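## Task

Play the chart. A press on the green button sets the recorder's pen carriage moving at once; it makes one pass and never pauses. Any key pushed all the way down while the carriage moves makes that key's pen draw in the lane of the same colour; a key only partly down may or may not draw. At the end, each printed box must carry ink along the line through its middle, and no ink may lie outside any box. Measured on the ruler at the sheet's edge, the pens begin at 86 mm and travel at 7.69 mm/s. Arm mounts in metres, with facing in degrees counter-clockwise from +x: arm1 at x=+1.03 y=+0.12 z=+0.74 facing -174; arm2 at x=+0.38 y=+0.65 z=+0.72 facing -113; arm3 at x=-0.52 y=+0.65 z=+0.82 facing -64; arm4 at x=-0.30 y=-0.65 z=+0.78 facing +81. A result that holds only because a robot is still holding it is not counted.

## Robot and tools

Setup. Four identical i2rt Big YAM arms, named arm1, arm2, arm3 and arm4, stand around a chart recorder. Each has six revolute joints, a two-finger gripper and a wrist camera (armN_cam_wrist) that, with joints 1 and 6 at zero and the hand level and forward, sits above the hand looking toward the fingertips. A fixed room camera, cam_sheet, looks down on the sheet. Reach is roughly 1.0 m from the joint-1 axis. Arms act independently; one being slow or blocked does not hold up the rest.

Frame. Everything is expressed in one scene frame: origin on the floor, +z up. The hand point is the midpoint between the fingertips; the hand's z axis runs along the fingers and its y axis is the opening direction. The mount positions and headings given in the task locate each arm's foot.

execute_actions. Argument actions is a list holding one action or nothing. An action is an object keyed by arm name; under each name goes joints, an object of absolute joint targets (not offsets) keyed by joint name. Any subset of arms and joints may appear; all named motions begin together and may finish at different moments. Joint targets and ranges: joint1_rad -2.879 to 2.879 (rotation about the foot, positive counter-clockwise seen from above, zero along the foot's facing); joint2_rad 0 to 3.141 (shoulder, zero has the upper arm pointing back about level, increasing lifts it up then forward); joint3_rad 0 to 3.019 (elbow, zero is fully folded, increasing opens it); joint4_rad -1.692 to 1.57 (hand pitch, positive tips the fingers up); joint5_rad -1.57 to 1.57 (sideways hand swing, positive toward the arm's right); joint6_rad -2.094 to 2.094 (hand roll, positive clockwise viewed from behind); gripper_m 0 to 0.093 metres of fingertip separation. Angles are radians. Done tolerances are ±0.045, ±0.14, ±0.09, ±0.055, ±0.03, ±0.035 rad and ±0.003 m respectively. Optional cameras lists which images to return: names from arm1_cam_wrist, arm2_cam_wrist, arm3_cam_wrist, arm4_cam_wrist, cam_sheet, or "all"; omitted or null gives all, an empty list gives none. Any unknown key, camera name or out-of-range number rejects the whole call and nothing moves. An empty actions list simply reports state and pictures.

wait takes seconds (0 to 10) and lets the scene run with no new command. zoom_image takes camera and region [x0, y0, x1, y1] in pixels of that camera's latest full image, origin top-left, at most 504 by 504. finished_scene takes scene, the current scene's number, and closes it for good after the last command has been held; its result says whether the goal was met.

Reading results. Each result gives every arm's state, joint_positions, and a pictures line naming cameras in image order. joint_status tells how each motion of the last accepted action ended: reached, off_target (stopped short, perhaps still pushing), contact_stop or time_out (target dropped, holding where it halted), not_followed (a safety check refused the arm's joint targets, announced by a joint command not followed line, usually with a cause line; the gripper part still runs and the refused targets may be retried on later actions). on_its_own lists what the arm is doing uncommanded; held at there is the target being held, not the current position. A timed-out joint may keep pushing toward a target near where it stopped and will move if the way clears; to relax it, command its reported position. Very small target changes may not move a joint. A joint bearing load sinks once it stops holding.

Heat. Sustained pushing or holding warms motors, even while you are thinking. From 85 °C a MOTOR HOT line appears; at 100 °C the whole arm goes limp (OVER-TEMPERATURE FAULT) and named keys report limit_stop_at_motor_heat, which says nothing about contact; resend the target.

Calibration. Intrinsics K, distortion D and T_world_to_cam (world to camera, metres, OpenCV conventions) are supplied per camera. Wrist cameras are fisheye 504x504; cam_sheet is pinhole with radial distortion, 672x504, mounted near [0.049, -0.280, 2.288] looking down. Wrist camera poses come from reported joints, so joint error adds to calibration error. Results list cameras whose numbers have changed.

Timing. The scene keeps running while you compose a reply, and arms hold the last command meanwhile; plan key presses against the carriage's clock from the button press, converting ruler millimetres to seconds with the given start and speed.

Cautions. A hard squeeze between two robots ends the run in failure, and a hard collision may too; no state line reports robot contact, and the self and inter-arm clearance check can react late and ignores fingers, gripper housings and wrist cameras. Arms do not stop on contact and can push hard, so avoid grinding into keys or the table. Because joints move at different rates, the hand can sweep wide between postures. Avoid drops, slips and slams, and make sure nothing that counts toward the goal depends on a robot still holding it when the scene ends.

Each tool is called after "Call:" by a JSON object that holds its "op" and its "data".

## Session

Call:
{"op": "execute_actions", "data": {"actions": []}}

Scene clock: 0.00 s.
Motor temperatures (°C, as the motors report them): arm1=[24 25 23 22 23 22] | arm2=[25 25 24 23 23 25] | arm3=[24 24 22 23 22 23] | arm4=[24 22 23 25 25 26]
arm1.joint_positions: joint1_rad=-0.571 joint2_rad=+0.341 joint3_rad=+1.553 joint4_rad=-1.602 joint5_rad=+0.077 joint6_rad=+0.411 gripper_m=+0.094
arm1.joint_status: not commanded
arm1.hand: x=+0.9931 y=+0.1540 z=+1.3213 quat_wxyz=(+0.048, -0.742, +0.373, +0.556) (m; scene frame)
arm2.joint_positions: joint1_rad=-0.492 joint2_rad=+0.541 joint3_rad=+1.577 joint4_rad=-1.345 joint5_rad=-0.052 joint6_rad=-0.178 gripper_m=+0.095
arm2.joint_status: not commanded
arm2.hand: x=+0.2632 y=+0.5440 z=+1.3623 quat_wxyz=(-0.163, -0.728, -0.346, +0.569) (m; scene frame)
arm3.joint_positions: joint1_rad=+0.078 joint2_rad=+0.635 joint3_rad=+1.535 joint4_rad=-1.468 joint5_rad=-0.174 joint6_rad=+0.723 gripper_m=+0.095
arm3.joint_status: not commanded
arm3.hand: x=-0.3920 y=+0.4958 z=+1.3997 quat_wxyz=(-0.486, -0.648, -0.587, +0.005) (m; scene frame)
arm4.joint_positions: joint1_rad=+0.421 joint2_rad=+0.625 joint3_rad=+1.311 joint4_rad=-1.419 joint5_rad=+0.069 joint6_rad=-0.383 gripper_m=+0.094
arm4.joint_status: not commanded
arm4.hand: x=-0.3501 y=-0.4225 z=+1.2664 quat_wxyz=(-0.324, +0.813, -0.417, -0.247) (m; scene frame)
pictures: arm1_cam_wrist, arm2_cam_wrist, arm3_cam_wrist, arm4_cam_wrist, cam_sheet
Images, in order (width x height): arm1_cam_wrist 504x504, arm2_cam_wrist 504x504, arm3_cam_wrist 504x504, arm4_cam_wrist 504x504, cam_sheet 672x504.

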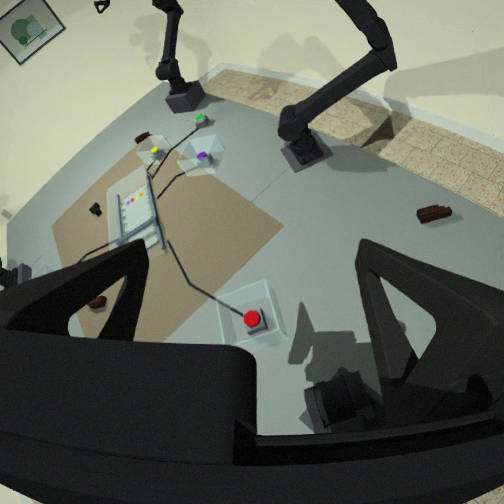

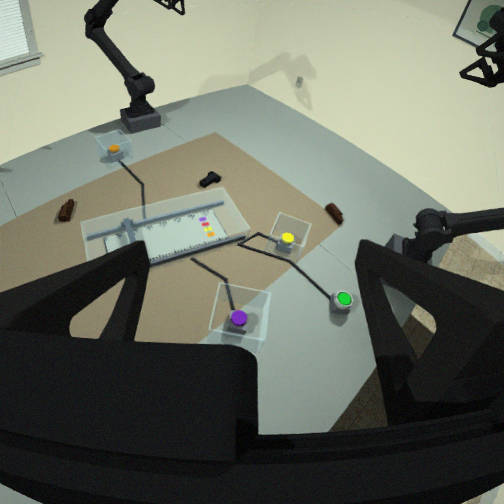

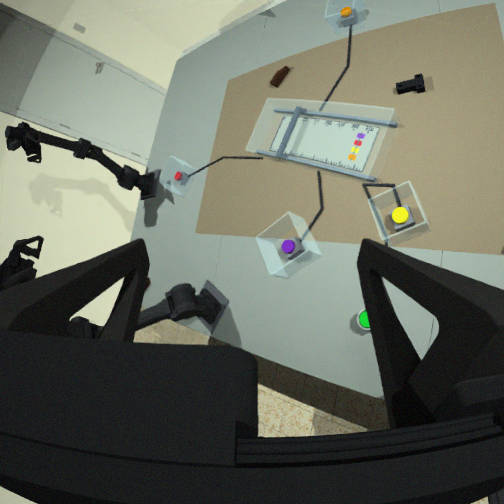

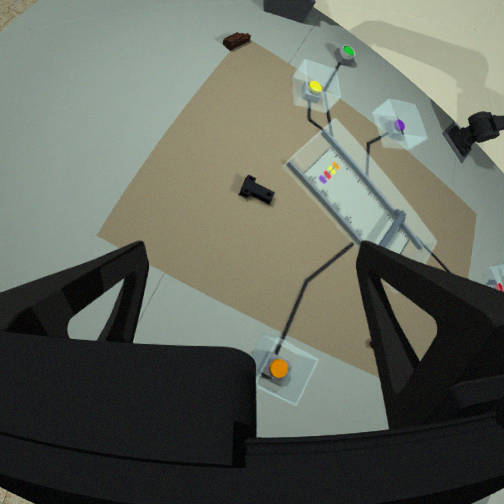

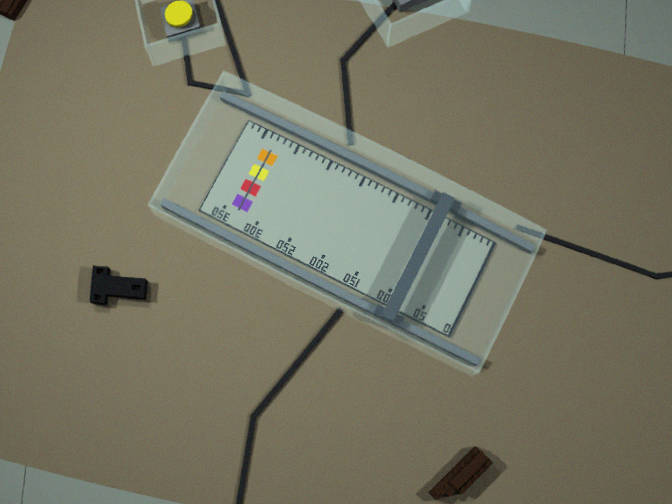

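Call:
{"op": "zoom_image", "data": {"camera": "cam_sheet", "region": [190, 110, 350, 270]}}

Call:
{"op": "zoom_image", "data": {"camera": "cam_sheet", "region": [140, 60, 560, 380]}}

Region (190, 110, 350, 270) of cam_sheet's 672x504 image, scaled by 3.150, with more detail than that image has.

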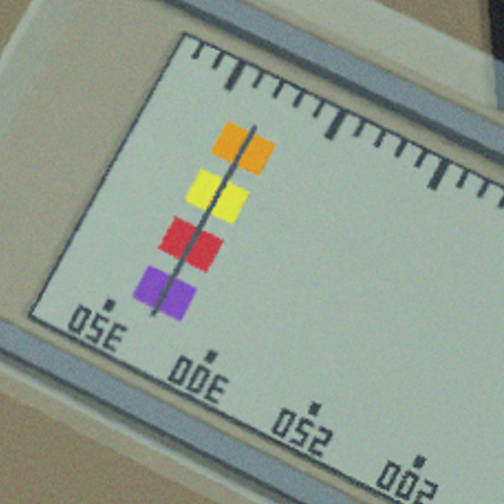

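Region (140, 60, 560, 380) of cam_sheet's 672x504 image, scaled by 1.200, with more detail than that image has; it fills the top 384 rows of this view, and the rest is white.

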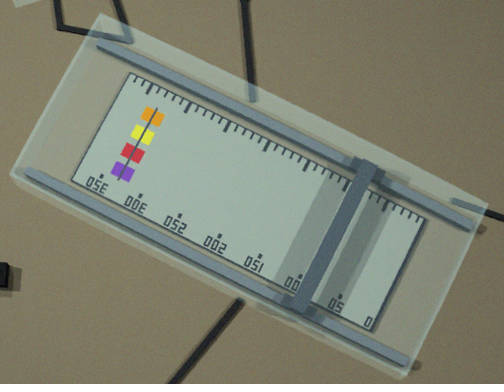

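Call:
{"op": "execute_actions", "data": {"actions": [{"arm1":{"joints":{"joint1_rad":0,"joint2_rad":1.43,"joint3_rad":1.32,"joint4_rad":-1.46,"joint5_rad":0,"joint6_rad":0,"gripper_m":0}},"arm2":{"joints":{"joint1_rad":-0.585,"joint2_rad":1.69,"joint3_rad":1.634,"joint4_rad":-1.51,"joint5_rad":0,"joint6_rad":0,"gripper_m":0}},"arm3":{"joints":{"joint1_rad":0.145,"joint2_rad":1.72,"joint3_rad":1.39,"joint4_rad":-1.24,"joint5_rad":0,"joint6_rad":0,"gripper_m":0}},"arm4":{"joints":{"joint1_rad":-0.77,"joint2_rad":1.39,"joint3_rad":1.18,"joint4_rad":-1.36,"joint5_rad":0,"joint6_rad":0,"gripper_m":0}}}]}}

Scene clock: 46.33 s.
Motor temperatures (°C, as the motors report them): arm1=[24 26 24 22 23 22] | arm2=[25 25 26 23 23 25] | arm3=[24 25 25 23 22 23] | arm4=[24 22 27 26 25 26]
arm1.joint_positions: joint1_rad=+0.001 joint2_rad=+1.429 joint3_rad=+1.311 joint4_rad=-1.467 joint5_rad=+0.002 joint6_rad=+0.008 gripper_m=+0.000
arm1.joint_status: all done
arm1.hand: x=+0.6208 y=+0.0786 z=+0.9602 quat_wxyz=(+0.002, -0.999, -0.047, -0.007) (m; scene frame)
arm2.joint_positions: joint1_rad=-0.580 joint2_rad=+1.677 joint3_rad=+1.629 joint4_rad=-1.496 joint5_rad=-0.003 joint6_rad=-0.008 gripper_m=+0.001
arm2.joint_status: all done
arm2.hand: x=-0.0512 y=+0.3661 z=+0.9623 quat_wxyz=(-0.005, -0.957, -0.290, +0.015) (m; scene frame)
arm3.joint_positions: joint1_rad=+0.139 joint2_rad=+1.718 joint3_rad=+1.383 joint4_rad=-1.246 joint5_rad=-0.003 joint6_rad=+0.012 gripper_m=+0.001
arm3.joint_status: all done
arm3.hand: x=-0.2417 y=+0.2316 z=+0.9461 quat_wxyz=(+0.004, -0.478, -0.878, +0.000) (m; scene frame)
arm4.joint_positions: joint1_rad=-0.773 joint2_rad=+1.405 joint3_rad=+1.167 joint4_rad=-1.360 joint5_rad=+0.001 joint6_rad=-0.007 gripper_m=+0.001
arm4.joint_status: all done
arm4.hand: x=+0.0120 y=-0.4142 z=+0.9609 quat_wxyz=(+0.013, +0.322, -0.947, +0.005) (m; scene frame)
pictures: arm1_cam_wrist, arm2_cam_wrist, arm3_cam_wrist, arm4_cam_wrist, cam_sheet
camera_calibration (this result's frames):
arm1_cam_wrist: T_world_to_cam=[[-0.0987013, 0.994931, -0.0192572, 0.00805432], [0.800338, 0.0908673, 0.592623, -1.0726], [0.591369, 0.0430804, -0.80525, 0.530049], [0, 0, 0, 1]] pos_world=[0.545782, 0.0666158, 1.06262]
arm2_cam_wrist: T_world_to_cam=[[-0.579302, 0.815041, -0.0107957, -0.315944], [0.673436, 0.486032, 0.557006, -0.671251], [0.45923, 0.315405, -0.830438, 0.828756], [0, 0, 0, 1]] pos_world=[-0.111572, 0.322364, 1.05871]
arm3_cam_wrist: T_world_to_cam=[[-0.8468, -0.531908, -0.00181443, -0.0775386], [-0.423287, 0.671801, 0.607875, -0.826754], [-0.322115, 0.515516, -0.794031, 0.674405], [0, 0, 0, 1]] pos_world=[-0.198378, 0.166504, 1.03792]
arm4_cam_wrist: T_world_to_cam=[[0.59641, -0.802643, -0.00778334, -0.332169], [-0.629439, -0.473682, 0.615981, -0.774418], [-0.498099, -0.362478, -0.787723, 0.733926], [0, 0, 0, 1]] pos_world=[0.0762278, -0.367409, 1.05257]
Images, in order (width x height): arm1_cam_wrist 504x504, arm2_cam_wrist 504x504, arm3_cam_wrist 504x504, arm4_cam_wrist 504x504, cam_sheet 672x504.

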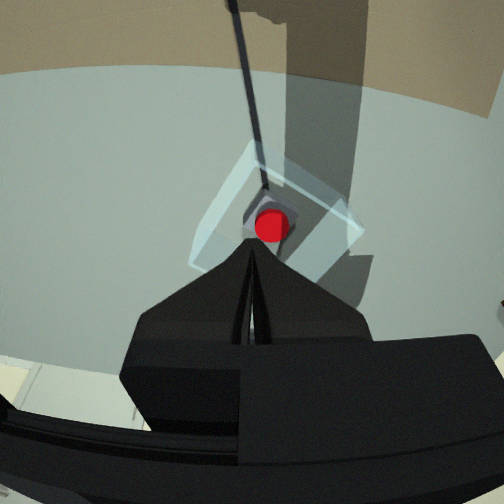

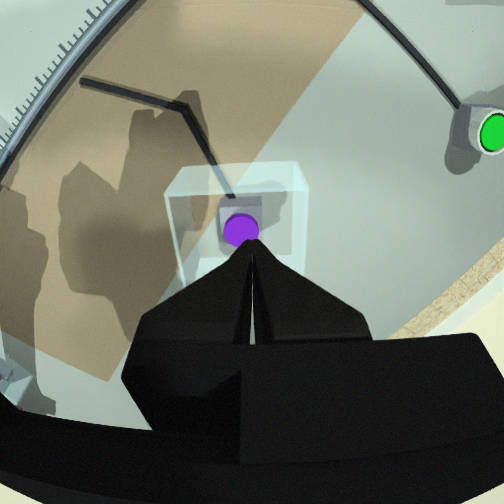

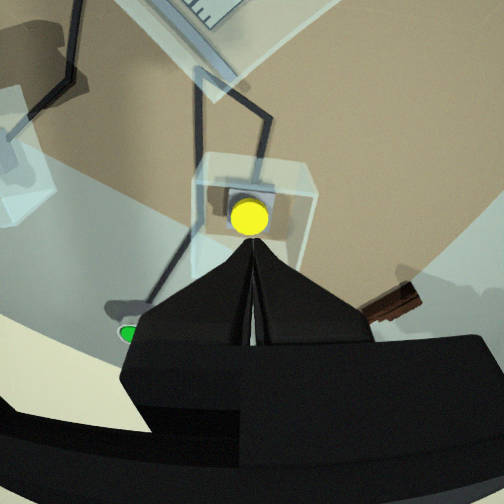

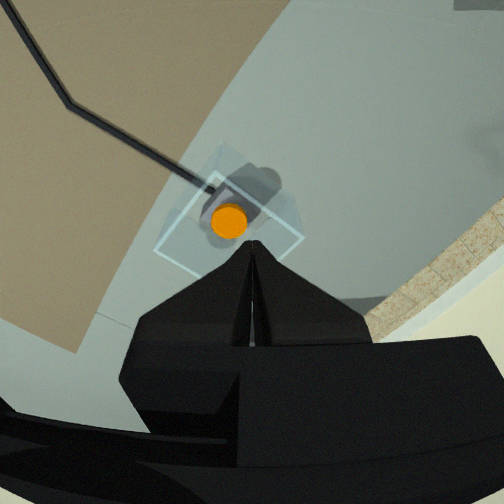

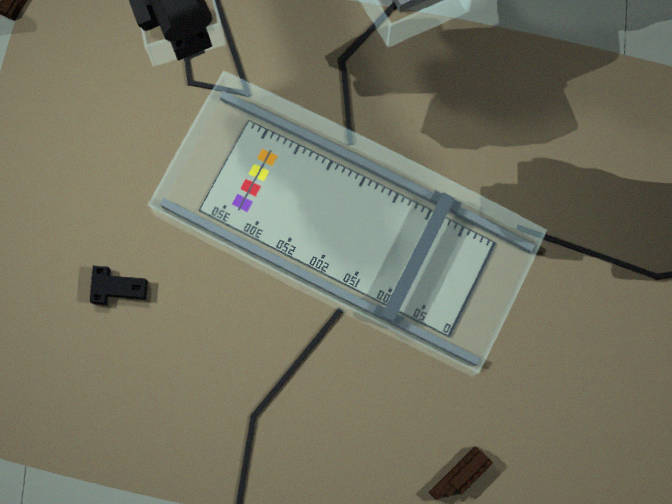

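Call:
{"op": "execute_actions", "data": {"actions": [{"arm1":{"joints":{"joint1_rad":-0.04,"joint2_rad":1.149,"joint3_rad":0.799,"joint4_rad":-1.221}},"arm2":{"joints":{"joint1_rad":-0.559,"joint2_rad":1.483,"joint3_rad":1.119,"joint4_rad":-1.207}},"arm3":{"joints":{"joint1_rad":0.152,"joint2_rad":1.6155,"joint3_rad":0.976,"joint4_rad":-0.932}},"arm4":{"joints":{"joint1_rad":-0.692,"joint2_rad":1.1955,"joint3_rad":0.696,"joint4_rad":-1.071}}}]}}

Scene clock: 71.27 s.
Motor temperatures (°C, as the motors report them): arm1=[24 26 26 22 23 22] | arm2=[25 26 28 23 23 25] | arm3=[24 26 26 23 22 23] | arm4=[24 23 27 25 25 26]
arm1.joint_positions: joint1_rad=-0.038 joint2_rad=+1.145 joint3_rad=+0.788 joint4_rad=-1.234 joint5_rad=+0.002 joint6_rad=+0.008 gripper_m=+0.000
arm1.joint_status: all done
arm1.hand: x=+0.7506 y=+0.1031 z=+0.8600 quat_wxyz=(+0.002, -1.000, -0.028, -0.010) (m; scene frame)
arm2.joint_positions: joint1_rad=-0.564 joint2_rad=+1.466 joint3_rad=+1.122 joint4_rad=-1.223 joint5_rad=-0.003 joint6_rad=-0.008 gripper_m=+0.001
arm2.joint_status: all done
arm2.hand: x=+0.0416 y=+0.4195 z=+0.8659 quat_wxyz=(-0.001, -0.955, -0.298, +0.005) (m; scene frame)
arm3.joint_positions: joint1_rad=+0.143 joint2_rad=+1.605 joint3_rad=+0.972 joint4_rad=-0.944 joint5_rad=-0.003 joint6_rad=+0.012 gripper_m=+0.001
arm3.joint_status: all done
arm3.hand: x=-0.2923 y=+0.3099 z=+0.8573 quat_wxyz=(+0.002, -0.476, -0.879, +0.001) (m; scene frame)
arm4.joint_positions: joint1_rad=-0.687 joint2_rad=+1.201 joint3_rad=+0.679 joint4_rad=-1.080 joint5_rad=+0.000 joint6_rad=-0.007 gripper_m=+0.001
arm4.joint_status: all done
arm4.hand: x=-0.0981 y=-0.4684 z=+0.8533 quat_wxyz=(+0.015, +0.362, -0.932, +0.006) (m; scene frame)
pictures: arm1_cam_wrist, arm2_cam_wrist, arm3_cam_wrist, arm4_cam_wrist, cam_sheet
camera_calibration (this result's frames):
arm1_cam_wrist: T_world_to_cam=[[-0.0598028, 0.998024, -0.0192685, -0.0348991], [0.799653, 0.0594521, 0.597512, -1.11981], [0.597477, 0.0203248, -0.801629, 0.36619], [0, 0, 0, 1]] pos_world=[0.674582, 0.0939625, 0.961975]
arm2_cam_wrist: T_world_to_cam=[[-0.591715, 0.80607, -0.0111616, -0.302192], [0.655371, 0.489061, 0.575594, -0.722683], [0.469428, 0.333273, -0.817659, 0.670257], [0, 0, 0, 1]] pos_world=[-0.0198239, 0.373646, 0.960641]
arm3_cam_wrist: T_world_to_cam=[[-0.84433, -0.535821, -0.00193085, -0.0768586], [-0.428166, 0.672516, 0.603653, -0.844781], [-0.322151, 0.510509, -0.797245, 0.551538], [0, 0, 0, 1]] pos_world=[-0.248922, 0.245381, 0.949517]
arm4_cam_wrist: T_world_to_cam=[[0.662694, -0.748845, -0.008186, -0.278777], [-0.584086, -0.523669, 0.620173, -0.825582], [-0.468701, -0.406204, -0.784422, 0.554304], [0, 0, 0, 1]] pos_world=[-0.0376642, -0.415932, 0.94453]
Images, in order (width x height): arm1_cam_wrist 504x504, arm2_cam_wrist 504x504, arm3_cam_wrist 504x504, arm4_cam_wrist 504x504, cam_sheet 672x504.

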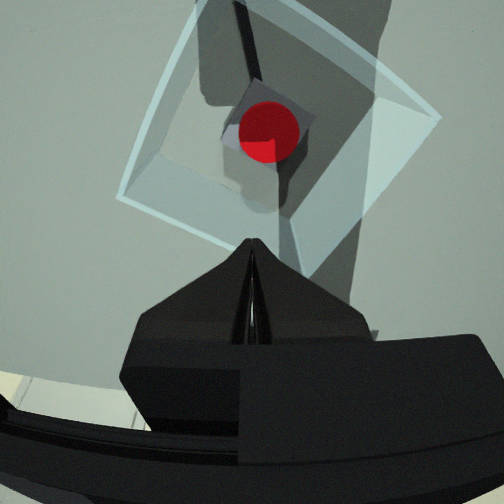

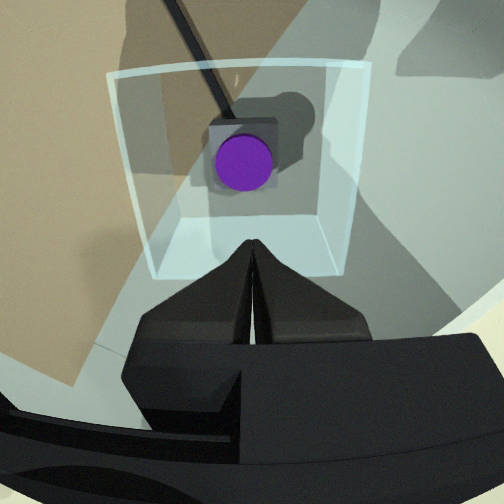

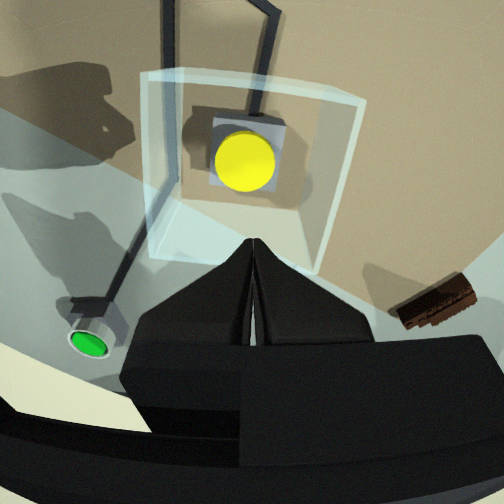

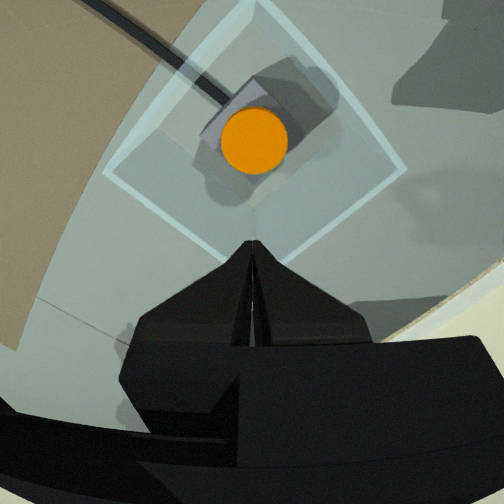

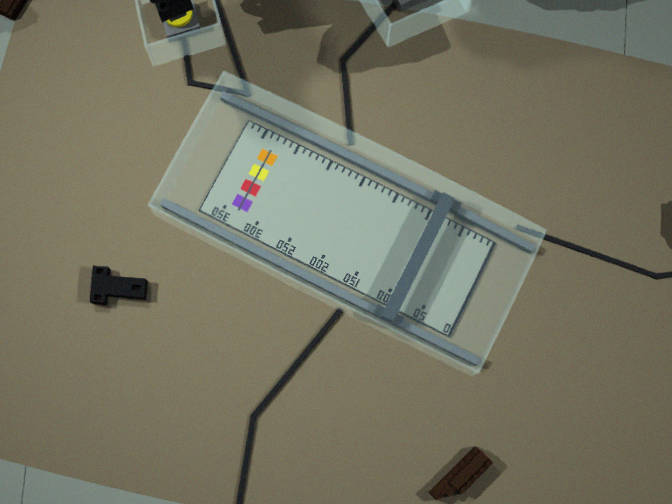

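Call:
{"op": "execute_actions", "data": {"actions": [{"arm1":{"joints":{"joint1_rad":-0.076,"joint2_rad":1.31,"joint3_rad":0.722,"joint4_rad":-0.968}},"arm2":{"joints":{"joint1_rad":-0.547,"joint2_rad":1.595,"joint3_rad":1.047,"joint4_rad":-1.018}},"arm3":{"joints":{"joint1_rad":0.162,"joint2_rad":1.767,"joint3_rad":0.965,"joint4_rad":-0.757}},"arm4":{"joints":{"joint1_rad":-0.692,"joint2_rad":1.355,"joint3_rad":0.662,"joint4_rad":-0.848}}}]}}

Scene clock: 102.40 s.
Motor temperatures (°C, as the motors report them): arm1=[24 26 27 22 23 22] | arm2=[25 26 28 23 23 25] | arm3=[24 26 25 23 22 23] | arm4=[24 22 27 25 25 26]
arm1.joint_positions: joint1_rad=-0.072 joint2_rad=+1.318 joint3_rad=+0.714 joint4_rad=-0.982 joint5_rad=+0.002 joint6_rad=+0.008 gripper_m=+0.000
arm1.joint_status: all done
arm1.hand: x=+0.7266 y=+0.1117 z=+0.7873 quat_wxyz=(+0.001, -1.000, -0.011, -0.007) (m; scene frame)
arm2.joint_positions: joint1_rad=-0.554 joint2_rad=+1.593 joint3_rad=+1.051 joint4_rad=-1.033 joint5_rad=-0.003 joint6_rad=-0.008 gripper_m=+0.001
arm2.joint_status: all done
arm2.hand: x=+0.0321 y=+0.4082 z=+0.7907 quat_wxyz=(+0.000, -0.953, -0.302, +0.000) (m; scene frame)
arm3.joint_positions: joint1_rad=+0.154 joint2_rad=+1.770 joint3_rad=+0.964 joint4_rad=-0.769 joint5_rad=-0.003 joint6_rad=+0.012 gripper_m=+0.001
arm3.joint_status: all done
arm3.hand: x=-0.2792 y=+0.2979 z=+0.7890 quat_wxyz=(+0.002, -0.472, -0.882, +0.002) (m; scene frame)
arm4.joint_positions: joint1_rad=-0.687 joint2_rad=+1.367 joint3_rad=+0.656 joint4_rad=-0.858 joint5_rad=+0.000 joint6_rad=-0.007 gripper_m=+0.001
arm4.joint_status: all done
arm4.hand: x=-0.0759 y=-0.4483 z=+0.8013 quat_wxyz=(+0.000, +0.362, -0.932, +0.000) (m; scene frame)
pictures: arm1_cam_wrist, arm2_cam_wrist, arm3_cam_wrist, arm4_cam_wrist, cam_sheet
camera_calibration (this result's frames):
arm1_cam_wrist: T_world_to_cam=[[-0.0267668, 0.999455, -0.0193093, -0.0704623], [0.8046, 0.033003, 0.5929, -1.05467], [0.593214, 0.00033377, -0.805045, 0.330151], [0, 0, 0, 1]] pos_world=[0.65085, 0.105121, 0.889739]
arm2_cam_wrist: T_world_to_cam=[[-0.599573, 0.800238, -0.0114396, -0.296726], [0.646148, 0.492458, 0.583076, -0.674598], [0.472233, 0.342205, -0.812337, 0.609074], [0, 0, 0, 1]] pos_world=[-0.0296434, 0.361234, 0.884721]
arm3_cam_wrist: T_world_to_cam=[[-0.838349, -0.545131, -0.00190576, -0.0679491], [-0.435667, 0.667897, 0.603414, -0.790363], [-0.327667, 0.506702, -0.797426, 0.50718], [0, 0, 0, 1]] pos_world=[-0.235114, 0.233851, 0.881225]
arm4_cam_wrist: T_world_to_cam=[[0.662899, -0.748661, -0.0085197, -0.278528], [-0.599208, -0.537321, 0.593494, -0.755764], [-0.448904, -0.388322, -0.804793, 0.557936], [0, 0, 0, 1]] pos_world=[-0.0177655, -0.397952, 0.895192]
Images, in order (width x height): arm1_cam_wrist 504x504, arm2_cam_wrist 504x504, arm3_cam_wrist 504x504, arm4_cam_wrist 504x504, cam_sheet 672x504.

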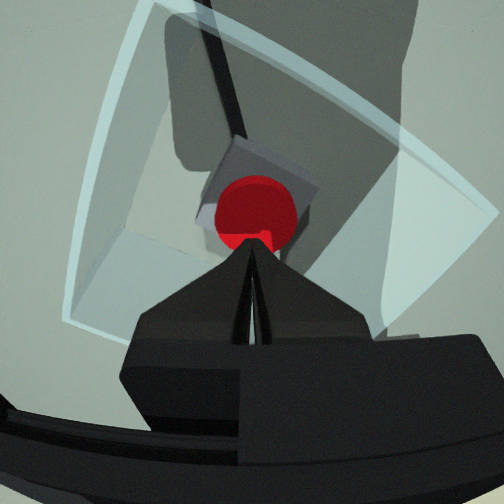

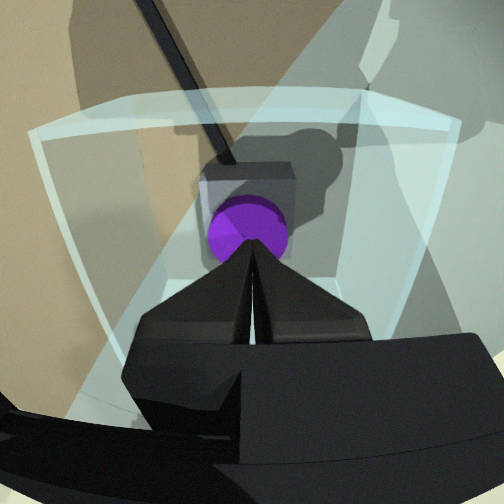

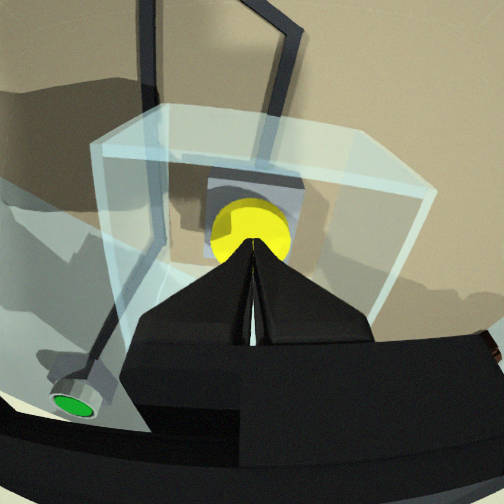

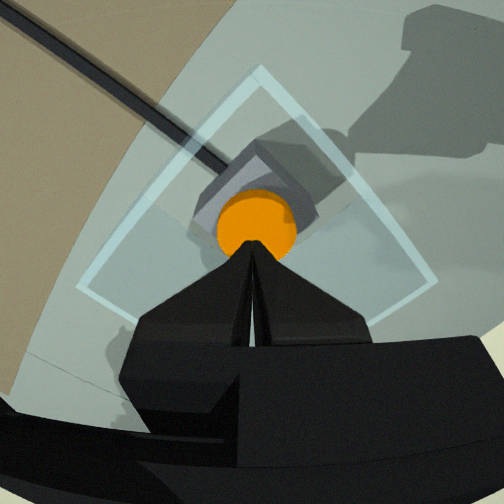

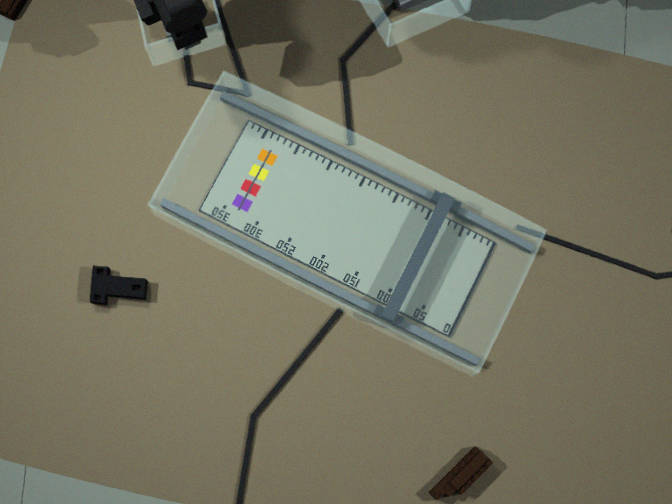

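Call:
{"op": "execute_actions", "data": {"actions": [{"arm1":{"joints":{"joint2_rad":1.385,"joint3_rad":0.678,"joint4_rad":-0.848}},"arm2":{"joints":{"joint2_rad":1.636,"joint3_rad":0.989,"joint4_rad":-0.92}},"arm3":{"joints":{"joint2_rad":1.825,"joint3_rad":0.922,"joint4_rad":-0.657}},"arm4":{"joints":{"joint2_rad":1.435,"joint3_rad":0.618,"joint4_rad":-0.723}}}]}}

Scene clock: 108.47 s.
Motor temperatures (°C, as the motors report them): arm1=[24 26 26 22 23 22] | arm2=[25 26 28 23 23 25] | arm3=[24 26 25 23 22 23] | arm4=[24 22 27 25 25 26]
arm1.joint_positions: joint1_rad=-0.072 joint2_rad=+1.367 joint3_rad=+0.681 joint4_rad=-0.874 joint5_rad=+0.002 joint6_rad=+0.007 gripper_m=+0.000
arm1.joint_status: all done
arm1.hand: x=+0.7203 y=+0.1115 z=+0.7632 quat_wxyz=(+0.001, -1.000, -0.011, +0.006) (m; scene frame)
arm2.joint_positions: joint1_rad=-0.554 joint2_rad=+1.606 joint3_rad=+0.998 joint4_rad=-0.940 joint5_rad=-0.003 joint6_rad=-0.008 gripper_m=+0.001
arm2.joint_status: all done
arm2.hand: x=+0.0333 y=+0.4092 z=+0.7692 quat_wxyz=(-0.004, -0.953, -0.302, +0.014) (m; scene frame)
arm3.joint_positions: joint1_rad=+0.154 joint2_rad=+1.804 joint3_rad=+0.927 joint4_rad=-0.673 joint5_rad=-0.003 joint6_rad=+0.012 gripper_m=+0.001
arm3.joint_status: all done
arm3.hand: x=-0.2803 y=+0.2992 z=+0.7662 quat_wxyz=(-0.009, -0.471, -0.882, +0.007) (m; scene frame)
arm4.joint_positions: joint1_rad=-0.687 joint2_rad=+1.423 joint3_rad=+0.616 joint4_rad=-0.740 joint5_rad=+0.000 joint6_rad=-0.007 gripper_m=+0.001
arm4.joint_status: all done
arm4.hand: x=-0.0744 y=-0.4470 z=+0.7750 quat_wxyz=(-0.011, +0.362, -0.932, -0.004) (m; scene frame)
pictures: arm1_cam_wrist, arm2_cam_wrist, arm3_cam_wrist, arm4_cam_wrist, cam_sheet
camera_calibration (this result's frames):
arm1_cam_wrist: T_world_to_cam=[[-0.0276627, 0.999429, -0.0193804, -0.070217], [0.819687, 0.033776, 0.571816, -1.03015], [0.572144, -0.0000678767, -0.820153, 0.341262], [0, 0, 0, 1]] pos_world=[0.647211, 0.104995, 0.867585]
arm2_cam_wrist: T_world_to_cam=[[-0.599905, 0.800004, -0.0103796, -0.297692], [0.65971, 0.501958, 0.559304, -0.649328], [0.452655, 0.328682, -0.828898, 0.609571], [0, 0, 0, 1]] pos_world=[-0.0261443, 0.363735, 0.865354]
arm3_cam_wrist: T_world_to_cam=[[-0.838213, -0.545338, -0.00250872, -0.0676414], [-0.444359, 0.680322, 0.582843, -0.768373], [-0.31614, 0.489661, -0.812581, 0.507929], [0, 0, 0, 1]] pos_world=[-0.237555, 0.23714, 0.860404]
arm4_cam_wrist: T_world_to_cam=[[0.66304, -0.748533, -0.00873817, -0.278491], [-0.608972, -0.546134, 0.575231, -0.729081], [-0.435352, -0.37608, -0.817944, 0.554621], [0, 0, 0, 1]] pos_world=[-0.017884, -0.398054, 0.870606]
Images, in order (width x height): arm1_cam_wrist 504x504, arm2_cam_wrist 504x504, arm3_cam_wrist 504x504, arm4_cam_wrist 504x504, cam_sheet 672x504.

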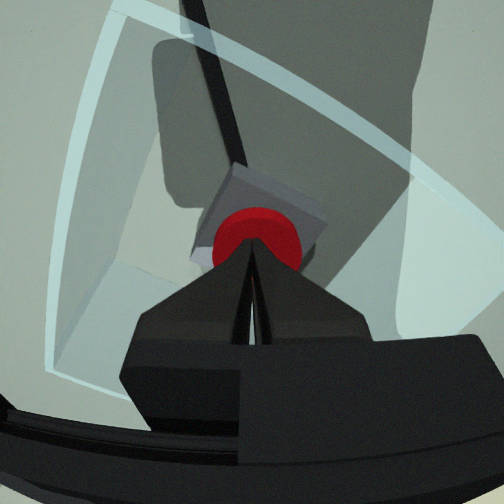

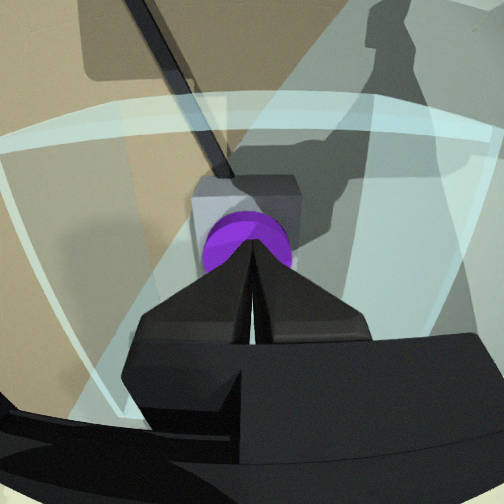

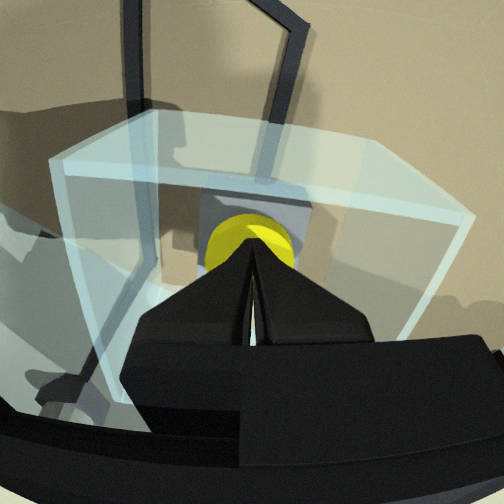

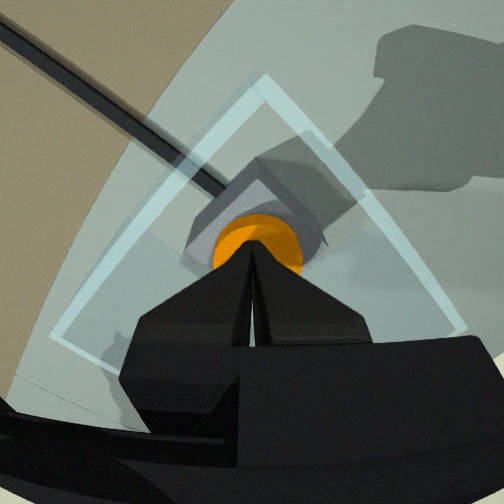

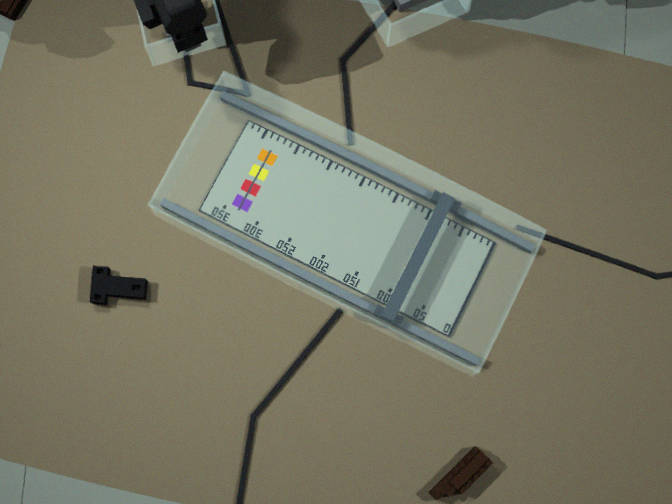

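Call:
{"op": "execute_actions", "data": {"actions": [{"arm1":{"joints":{"joint2_rad":1.445}},"arm2":{"joints":{"joint2_rad":1.686,"joint4_rad":-0.93}},"arm3":{"joints":{"joint2_rad":1.875,"joint4_rad":-0.667}},"arm4":{"joints":{"joint2_rad":1.495,"joint4_rad":-0.733}}}]}}

Scene clock: 112.23 s.
Motor temperatures (°C, as the motors report them): arm1=[24 26 26 22 23 22] | arm2=[25 26 28 23 23 25] | arm3=[24 26 25 23 22 23] | arm4=[24 22 26 25 25 26]
arm1.joint_positions: joint1_rad=-0.072 joint2_rad=+1.376 joint3_rad=+0.687 joint4_rad=-0.874 joint5_rad=+0.002 joint6_rad=+0.007 gripper_m=+0.000
arm1.joint_status: all done
arm1.hand: x=+0.7183 y=+0.1115 z=+0.7623 quat_wxyz=(+0.001, -1.000, -0.011, +0.004) (m; scene frame)
arm2.joint_positions: joint1_rad=-0.554 joint2_rad=+1.615 joint3_rad=+0.999 joint4_rad=-0.939 joint5_rad=-0.003 joint6_rad=-0.008 gripper_m=+0.001
arm2.joint_status: all done
arm2.hand: x=+0.0336 y=+0.4094 z=+0.7656 quat_wxyz=(-0.003, -0.953, -0.302, +0.010) (m; scene frame)
arm3.joint_positions: joint1_rad=+0.154 joint2_rad=+1.807 joint3_rad=+0.927 joint4_rad=-0.673 joint5_rad=-0.003 joint6_rad=+0.012 gripper_m=+0.001
arm3.joint_status: all done
arm3.hand: x=-0.2806 y=+0.2996 z=+0.7649 quat_wxyz=(-0.008, -0.471, -0.882, +0.007) (m; scene frame)
arm4.joint_positions: joint1_rad=-0.687 joint2_rad=+1.431 joint3_rad=+0.621 joint4_rad=-0.748 joint5_rad=+0.000 joint6_rad=-0.007 gripper_m=+0.001
arm4.joint_status: all done
arm4.hand: x=-0.0750 y=-0.4475 z=+0.7740 quat_wxyz=(-0.006, +0.362, -0.932, -0.002) (m; scene frame)
pictures: arm1_cam_wrist, arm2_cam_wrist, arm3_cam_wrist, arm4_cam_wrist, cam_sheet
camera_calibration (this result's frames):
arm1_cam_wrist: T_world_to_cam=[[-0.0275945, 0.999431, -0.0193724, -0.0702865], [0.817719, 0.0337157, 0.574629, -1.02871], [0.574955, 0.0000153426, -0.818185, 0.338101], [0, 0, 0, 1]] pos_world=[0.644861, 0.104925, 0.866393]
arm2_cam_wrist: T_world_to_cam=[[-0.599816, 0.800067, -0.0106736, -0.297527], [0.656019, 0.499372, 0.56592, -0.65159], [0.458104, 0.332446, -0.824391, 0.601217], [0, 0, 0, 1]] pos_world=[-0.0264263, 0.363555, 0.86121]
arm3_cam_wrist: T_world_to_cam=[[-0.838229, -0.545312, -0.00243706, -0.0677342], [-0.443337, 0.678862, 0.58532, -0.769287], [-0.317528, 0.491713, -0.810799, 0.504232], [0, 0, 0, 1]] pos_world=[-0.237723, 0.237366, 0.858944]
arm4_cam_wrist: T_world_to_cam=[[0.66297, -0.748596, -0.00863132, -0.278624], [-0.604211, -0.541837, 0.584245, -0.733774], [-0.44204, -0.382122, -0.811531, 0.545169], [0, 0, 0, 1]] pos_world=[-0.0176483, -0.397841, 0.86872]
Images, in order (width x height): arm1_cam_wrist 504x504, arm2_cam_wrist 504x504, arm3_cam_wrist 504x504, arm4_cam_wrist 504x504, cam_sheet 672x504.

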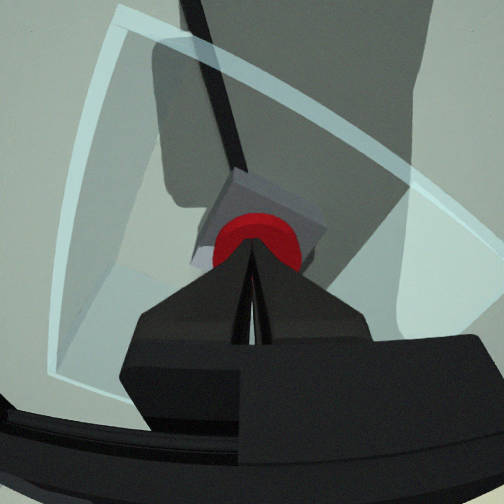

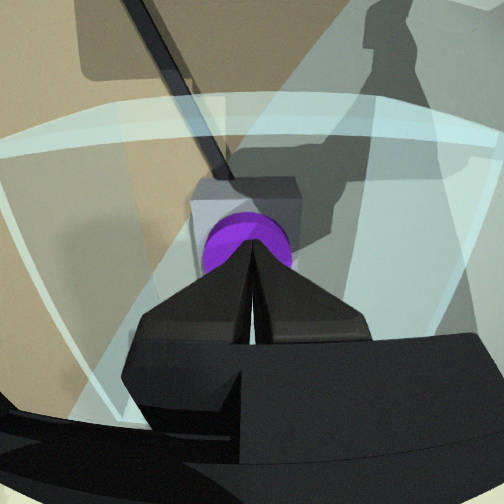

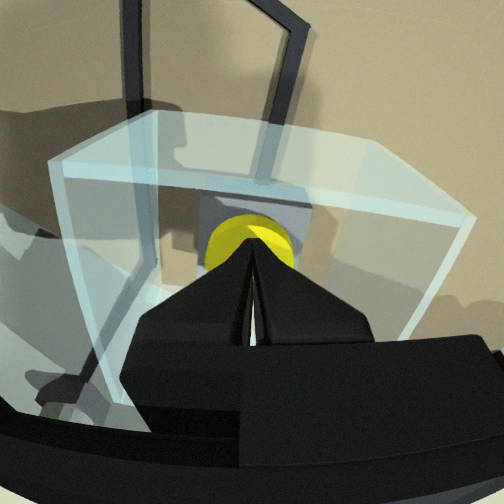

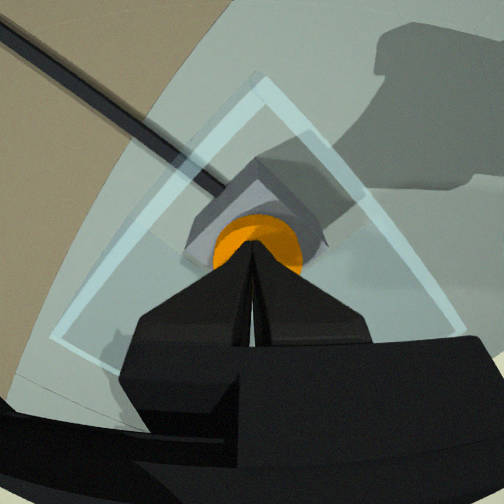

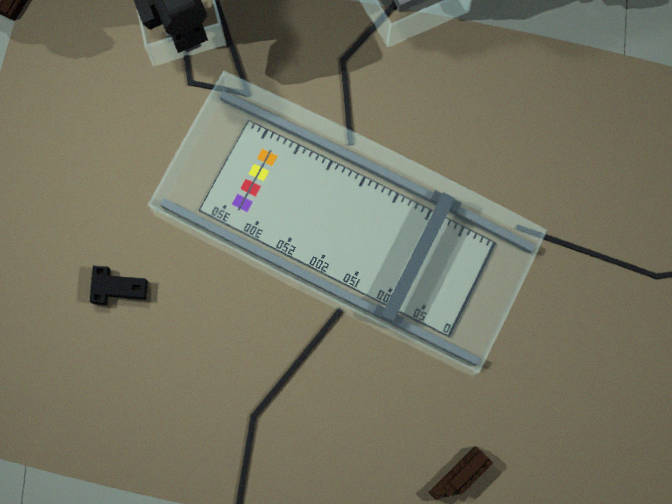

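Call:
{"op": "execute_actions", "data": {"actions": [{"arm1":{"joints":{"joint2_rad":1.30}},"arm2":{"joints":{"joint2_rad":1.56}},"arm3":{"joints":{"joint2_rad":1.55,"joint3_rad":1.0,"joint4_rad":-1.01}},"arm4":{"joints":{"joint2_rad":1.36}}}]}}

Call:
{"op": "execute_actions", "data": {"actions": [{"arm3":{"joints":{"joint1_rad":0.835,"joint2_rad":1.30,"joint3_rad":0.70,"joint4_rad":-0.96}}}], "cameras": ["arm3_cam_wrist"]}}

Scene clock: 118.37 s.
Motor temperatures (°C, as the motors report them): arm1=[24 26 26 22 23 22] | arm2=[25 26 28 23 23 25] | arm3=[24 26 25 23 22 23] | arm4=[24 22 26 25 25 26]
arm1.joint_positions: joint1_rad=-0.072 joint2_rad=+1.301 joint3_rad=+0.680 joint4_rad=-0.862 joint5_rad=+0.002 joint6_rad=+0.007 gripper_m=+0.000
arm1.joint_status: all done
arm1.hand: x=+0.7118 y=+0.1113 z=+0.7822 quat_wxyz=(+0.000, -0.999, -0.011, +0.044) (m; scene frame)
arm2.joint_positions: joint1_rad=-0.554 joint2_rad=+1.573 joint3_rad=+0.999 joint4_rad=-0.938 joint5_rad=-0.003 joint6_rad=-0.008 gripper_m=+0.001
arm2.joint_status: all done
arm2.hand: x=+0.0307 y=+0.4073 z=+0.7824 quat_wxyz=(-0.009, -0.953, -0.302, +0.031) (m; scene frame)
arm3.joint_positions: joint1_rad=+0.154 joint2_rad=+1.530 joint3_rad=+0.973 joint4_rad=-1.000 joint5_rad=-0.003 joint6_rad=+0.012 gripper_m=+0.001
arm3.joint_status: all done
arm3.hand: x=-0.2926 y=+0.3188 z=+0.8863 quat_wxyz=(-0.007, -0.471, -0.882, +0.006) (m; scene frame)
arm4.joint_positions: joint1_rad=-0.687 joint2_rad=+1.362 joint3_rad=+0.616 joint4_rad=-0.743 joint5_rad=+0.000 joint6_rad=-0.007 gripper_m=+0.001
arm4.joint_status: all done
arm4.hand: x=-0.0694 y=-0.4424 z=+0.7920 quat_wxyz=(-0.038, +0.362, -0.931, -0.014) (m; scene frame)
pictures: arm1_cam_wrist, arm2_cam_wrist, arm3_cam_wrist, arm4_cam_wrist, cam_sheet
camera_calibration (this result's frames):
arm1_cam_wrist: T_world_to_cam=[[-0.0291841, 0.999384, -0.0194959, -0.0686422], [0.860865, 0.0350418, 0.507626, -1.01327], [0.507996, -0.00196871, -0.861357, 0.439778], [0, 0, 0, 1]] pos_world=[0.646877, 0.104972, 0.891828]
arm2_cam_wrist: T_world_to_cam=[[-0.600269, 0.799746, -0.00909549, -0.29852], [0.675193, 0.512813, 0.530224, -0.636207], [0.428709, 0.312136, -0.847809, 0.644574], [0, 0, 0, 1]] pos_world=[-0.0259642, 0.363801, 0.881092]
arm3_cam_wrist: T_world_to_cam=[[-0.838248, -0.545284, -0.00235633, -0.0671472], [-0.442182, 0.677211, 0.588099, -0.860203], [-0.319085, 0.494015, -0.808785, 0.586393], [0, 0, 0, 1]] pos_world=[-0.249543, 0.256238, 0.979993]
arm4_cam_wrist: T_world_to_cam=[[0.663417, -0.748193, -0.00927375, -0.277679], [-0.632398, -0.567281, 0.527509, -0.706531], [-0.399939, -0.344094, -0.849499, 0.614042], [0, 0, 0, 1]] pos_world=[-0.017012, -0.397271, 0.891754]
Images, in order (width x height): arm1_cam_wrist 504x504, arm2_cam_wrist 504x504, arm3_cam_wrist 504x504, arm4_cam_wrist 504x504, cam_sheet 672x504.

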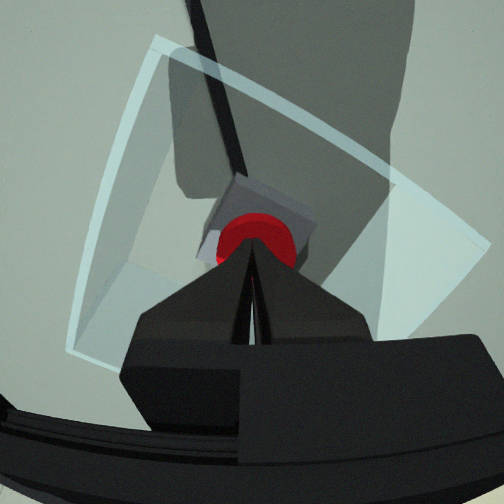

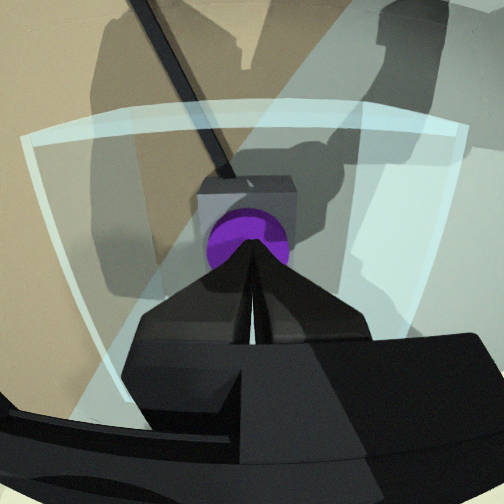

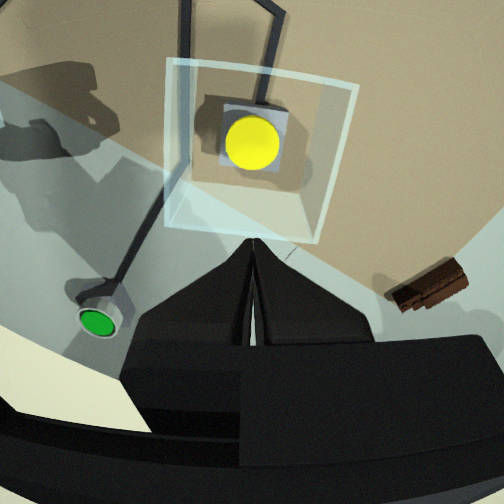

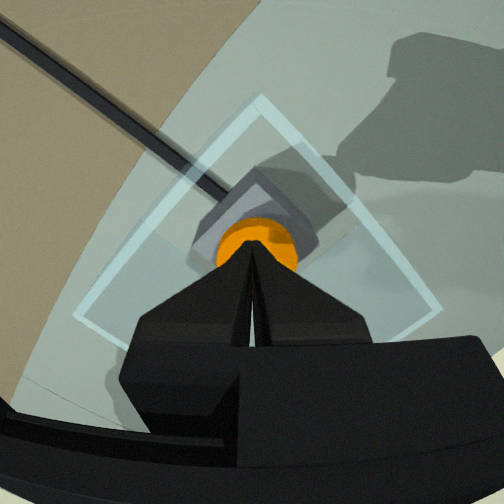

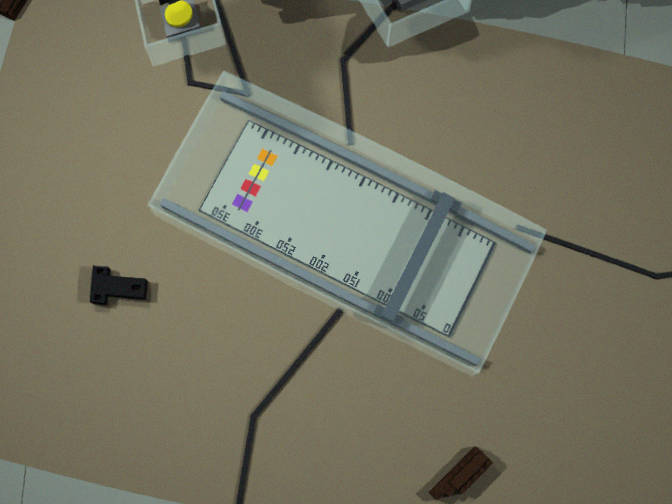

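Scene clock: 119.63 s.
Motor temperatures (°C, as the motors report them): arm1=[24 26 26 22 23 22] | arm2=[25 26 28 23 23 25] | arm3=[24 26 25 23 22 23] | arm4=[24 22 26 25 25 26]
arm1.joint_positions: joint1_rad=-0.072 joint2_rad=+1.301 joint3_rad=+0.680 joint4_rad=-0.862 joint5_rad=+0.002 joint6_rad=+0.007 gripper_m=+0.000
arm1.joint_status: not commanded
arm1.hand: x=+0.7118 y=+0.1113 z=+0.7822 quat_wxyz=(+0.000, -0.999, -0.011, +0.044) (m; scene frame)
arm2.joint_positions: joint1_rad=-0.554 joint2_rad=+1.573 joint3_rad=+0.999 joint4_rad=-0.938 joint5_rad=-0.003 joint6_rad=-0.008 gripper_m=+0.001
arm2.joint_status: not commanded
arm2.hand: x=+0.0307 y=+0.4073 z=+0.7824 quat_wxyz=(-0.009, -0.953, -0.302, +0.031) (m; scene frame)
arm3.joint_positions: joint1_rad=+0.833 joint2_rad=+1.297 joint3_rad=+0.705 joint4_rad=-0.965 joint5_rad=-0.001 joint6_rad=+0.010 gripper_m=+0.001
arm3.joint_status: all done
arm3.hand: x=-0.2276 y=+0.5625 z=+0.8747 quat_wxyz=(-0.005, -0.150, -0.989, +0.004) (m; scene frame)
arm4.joint_positions: joint1_rad=-0.687 joint2_rad=+1.362 joint3_rad=+0.616 joint4_rad=-0.743 joint5_rad=+0.000 joint6_rad=-0.007 gripper_m=+0.001
arm4.joint_status: not commanded
arm4.hand: x=-0.0694 y=-0.4424 z=+0.7920 quat_wxyz=(-0.038, +0.362, -0.931, -0.014) (m; scene frame)
pictures: arm3_cam_wrist
camera_calibration (this result's frames):
arm3_cam_wrist: T_world_to_cam=[[-0.308463, -0.951236, 0.000219474, 0.466862], [-0.766124, 0.248572, 0.592677, -0.82629], [-0.56383, 0.18265, -0.80544, 0.593879], [0, 0, 0, 1]] pos_world=[-0.154184, 0.541016, 0.967954]
Images, in order (width x height): arm3_cam_wrist 504x504.

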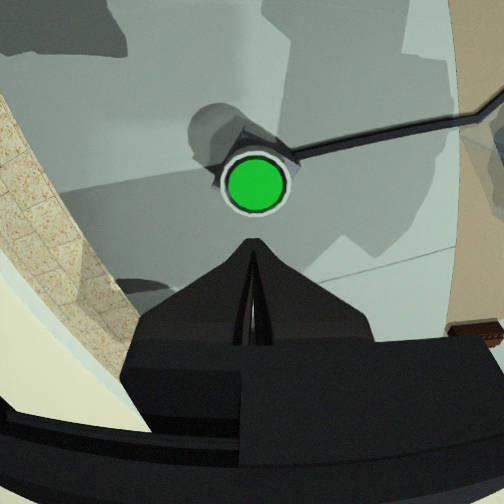

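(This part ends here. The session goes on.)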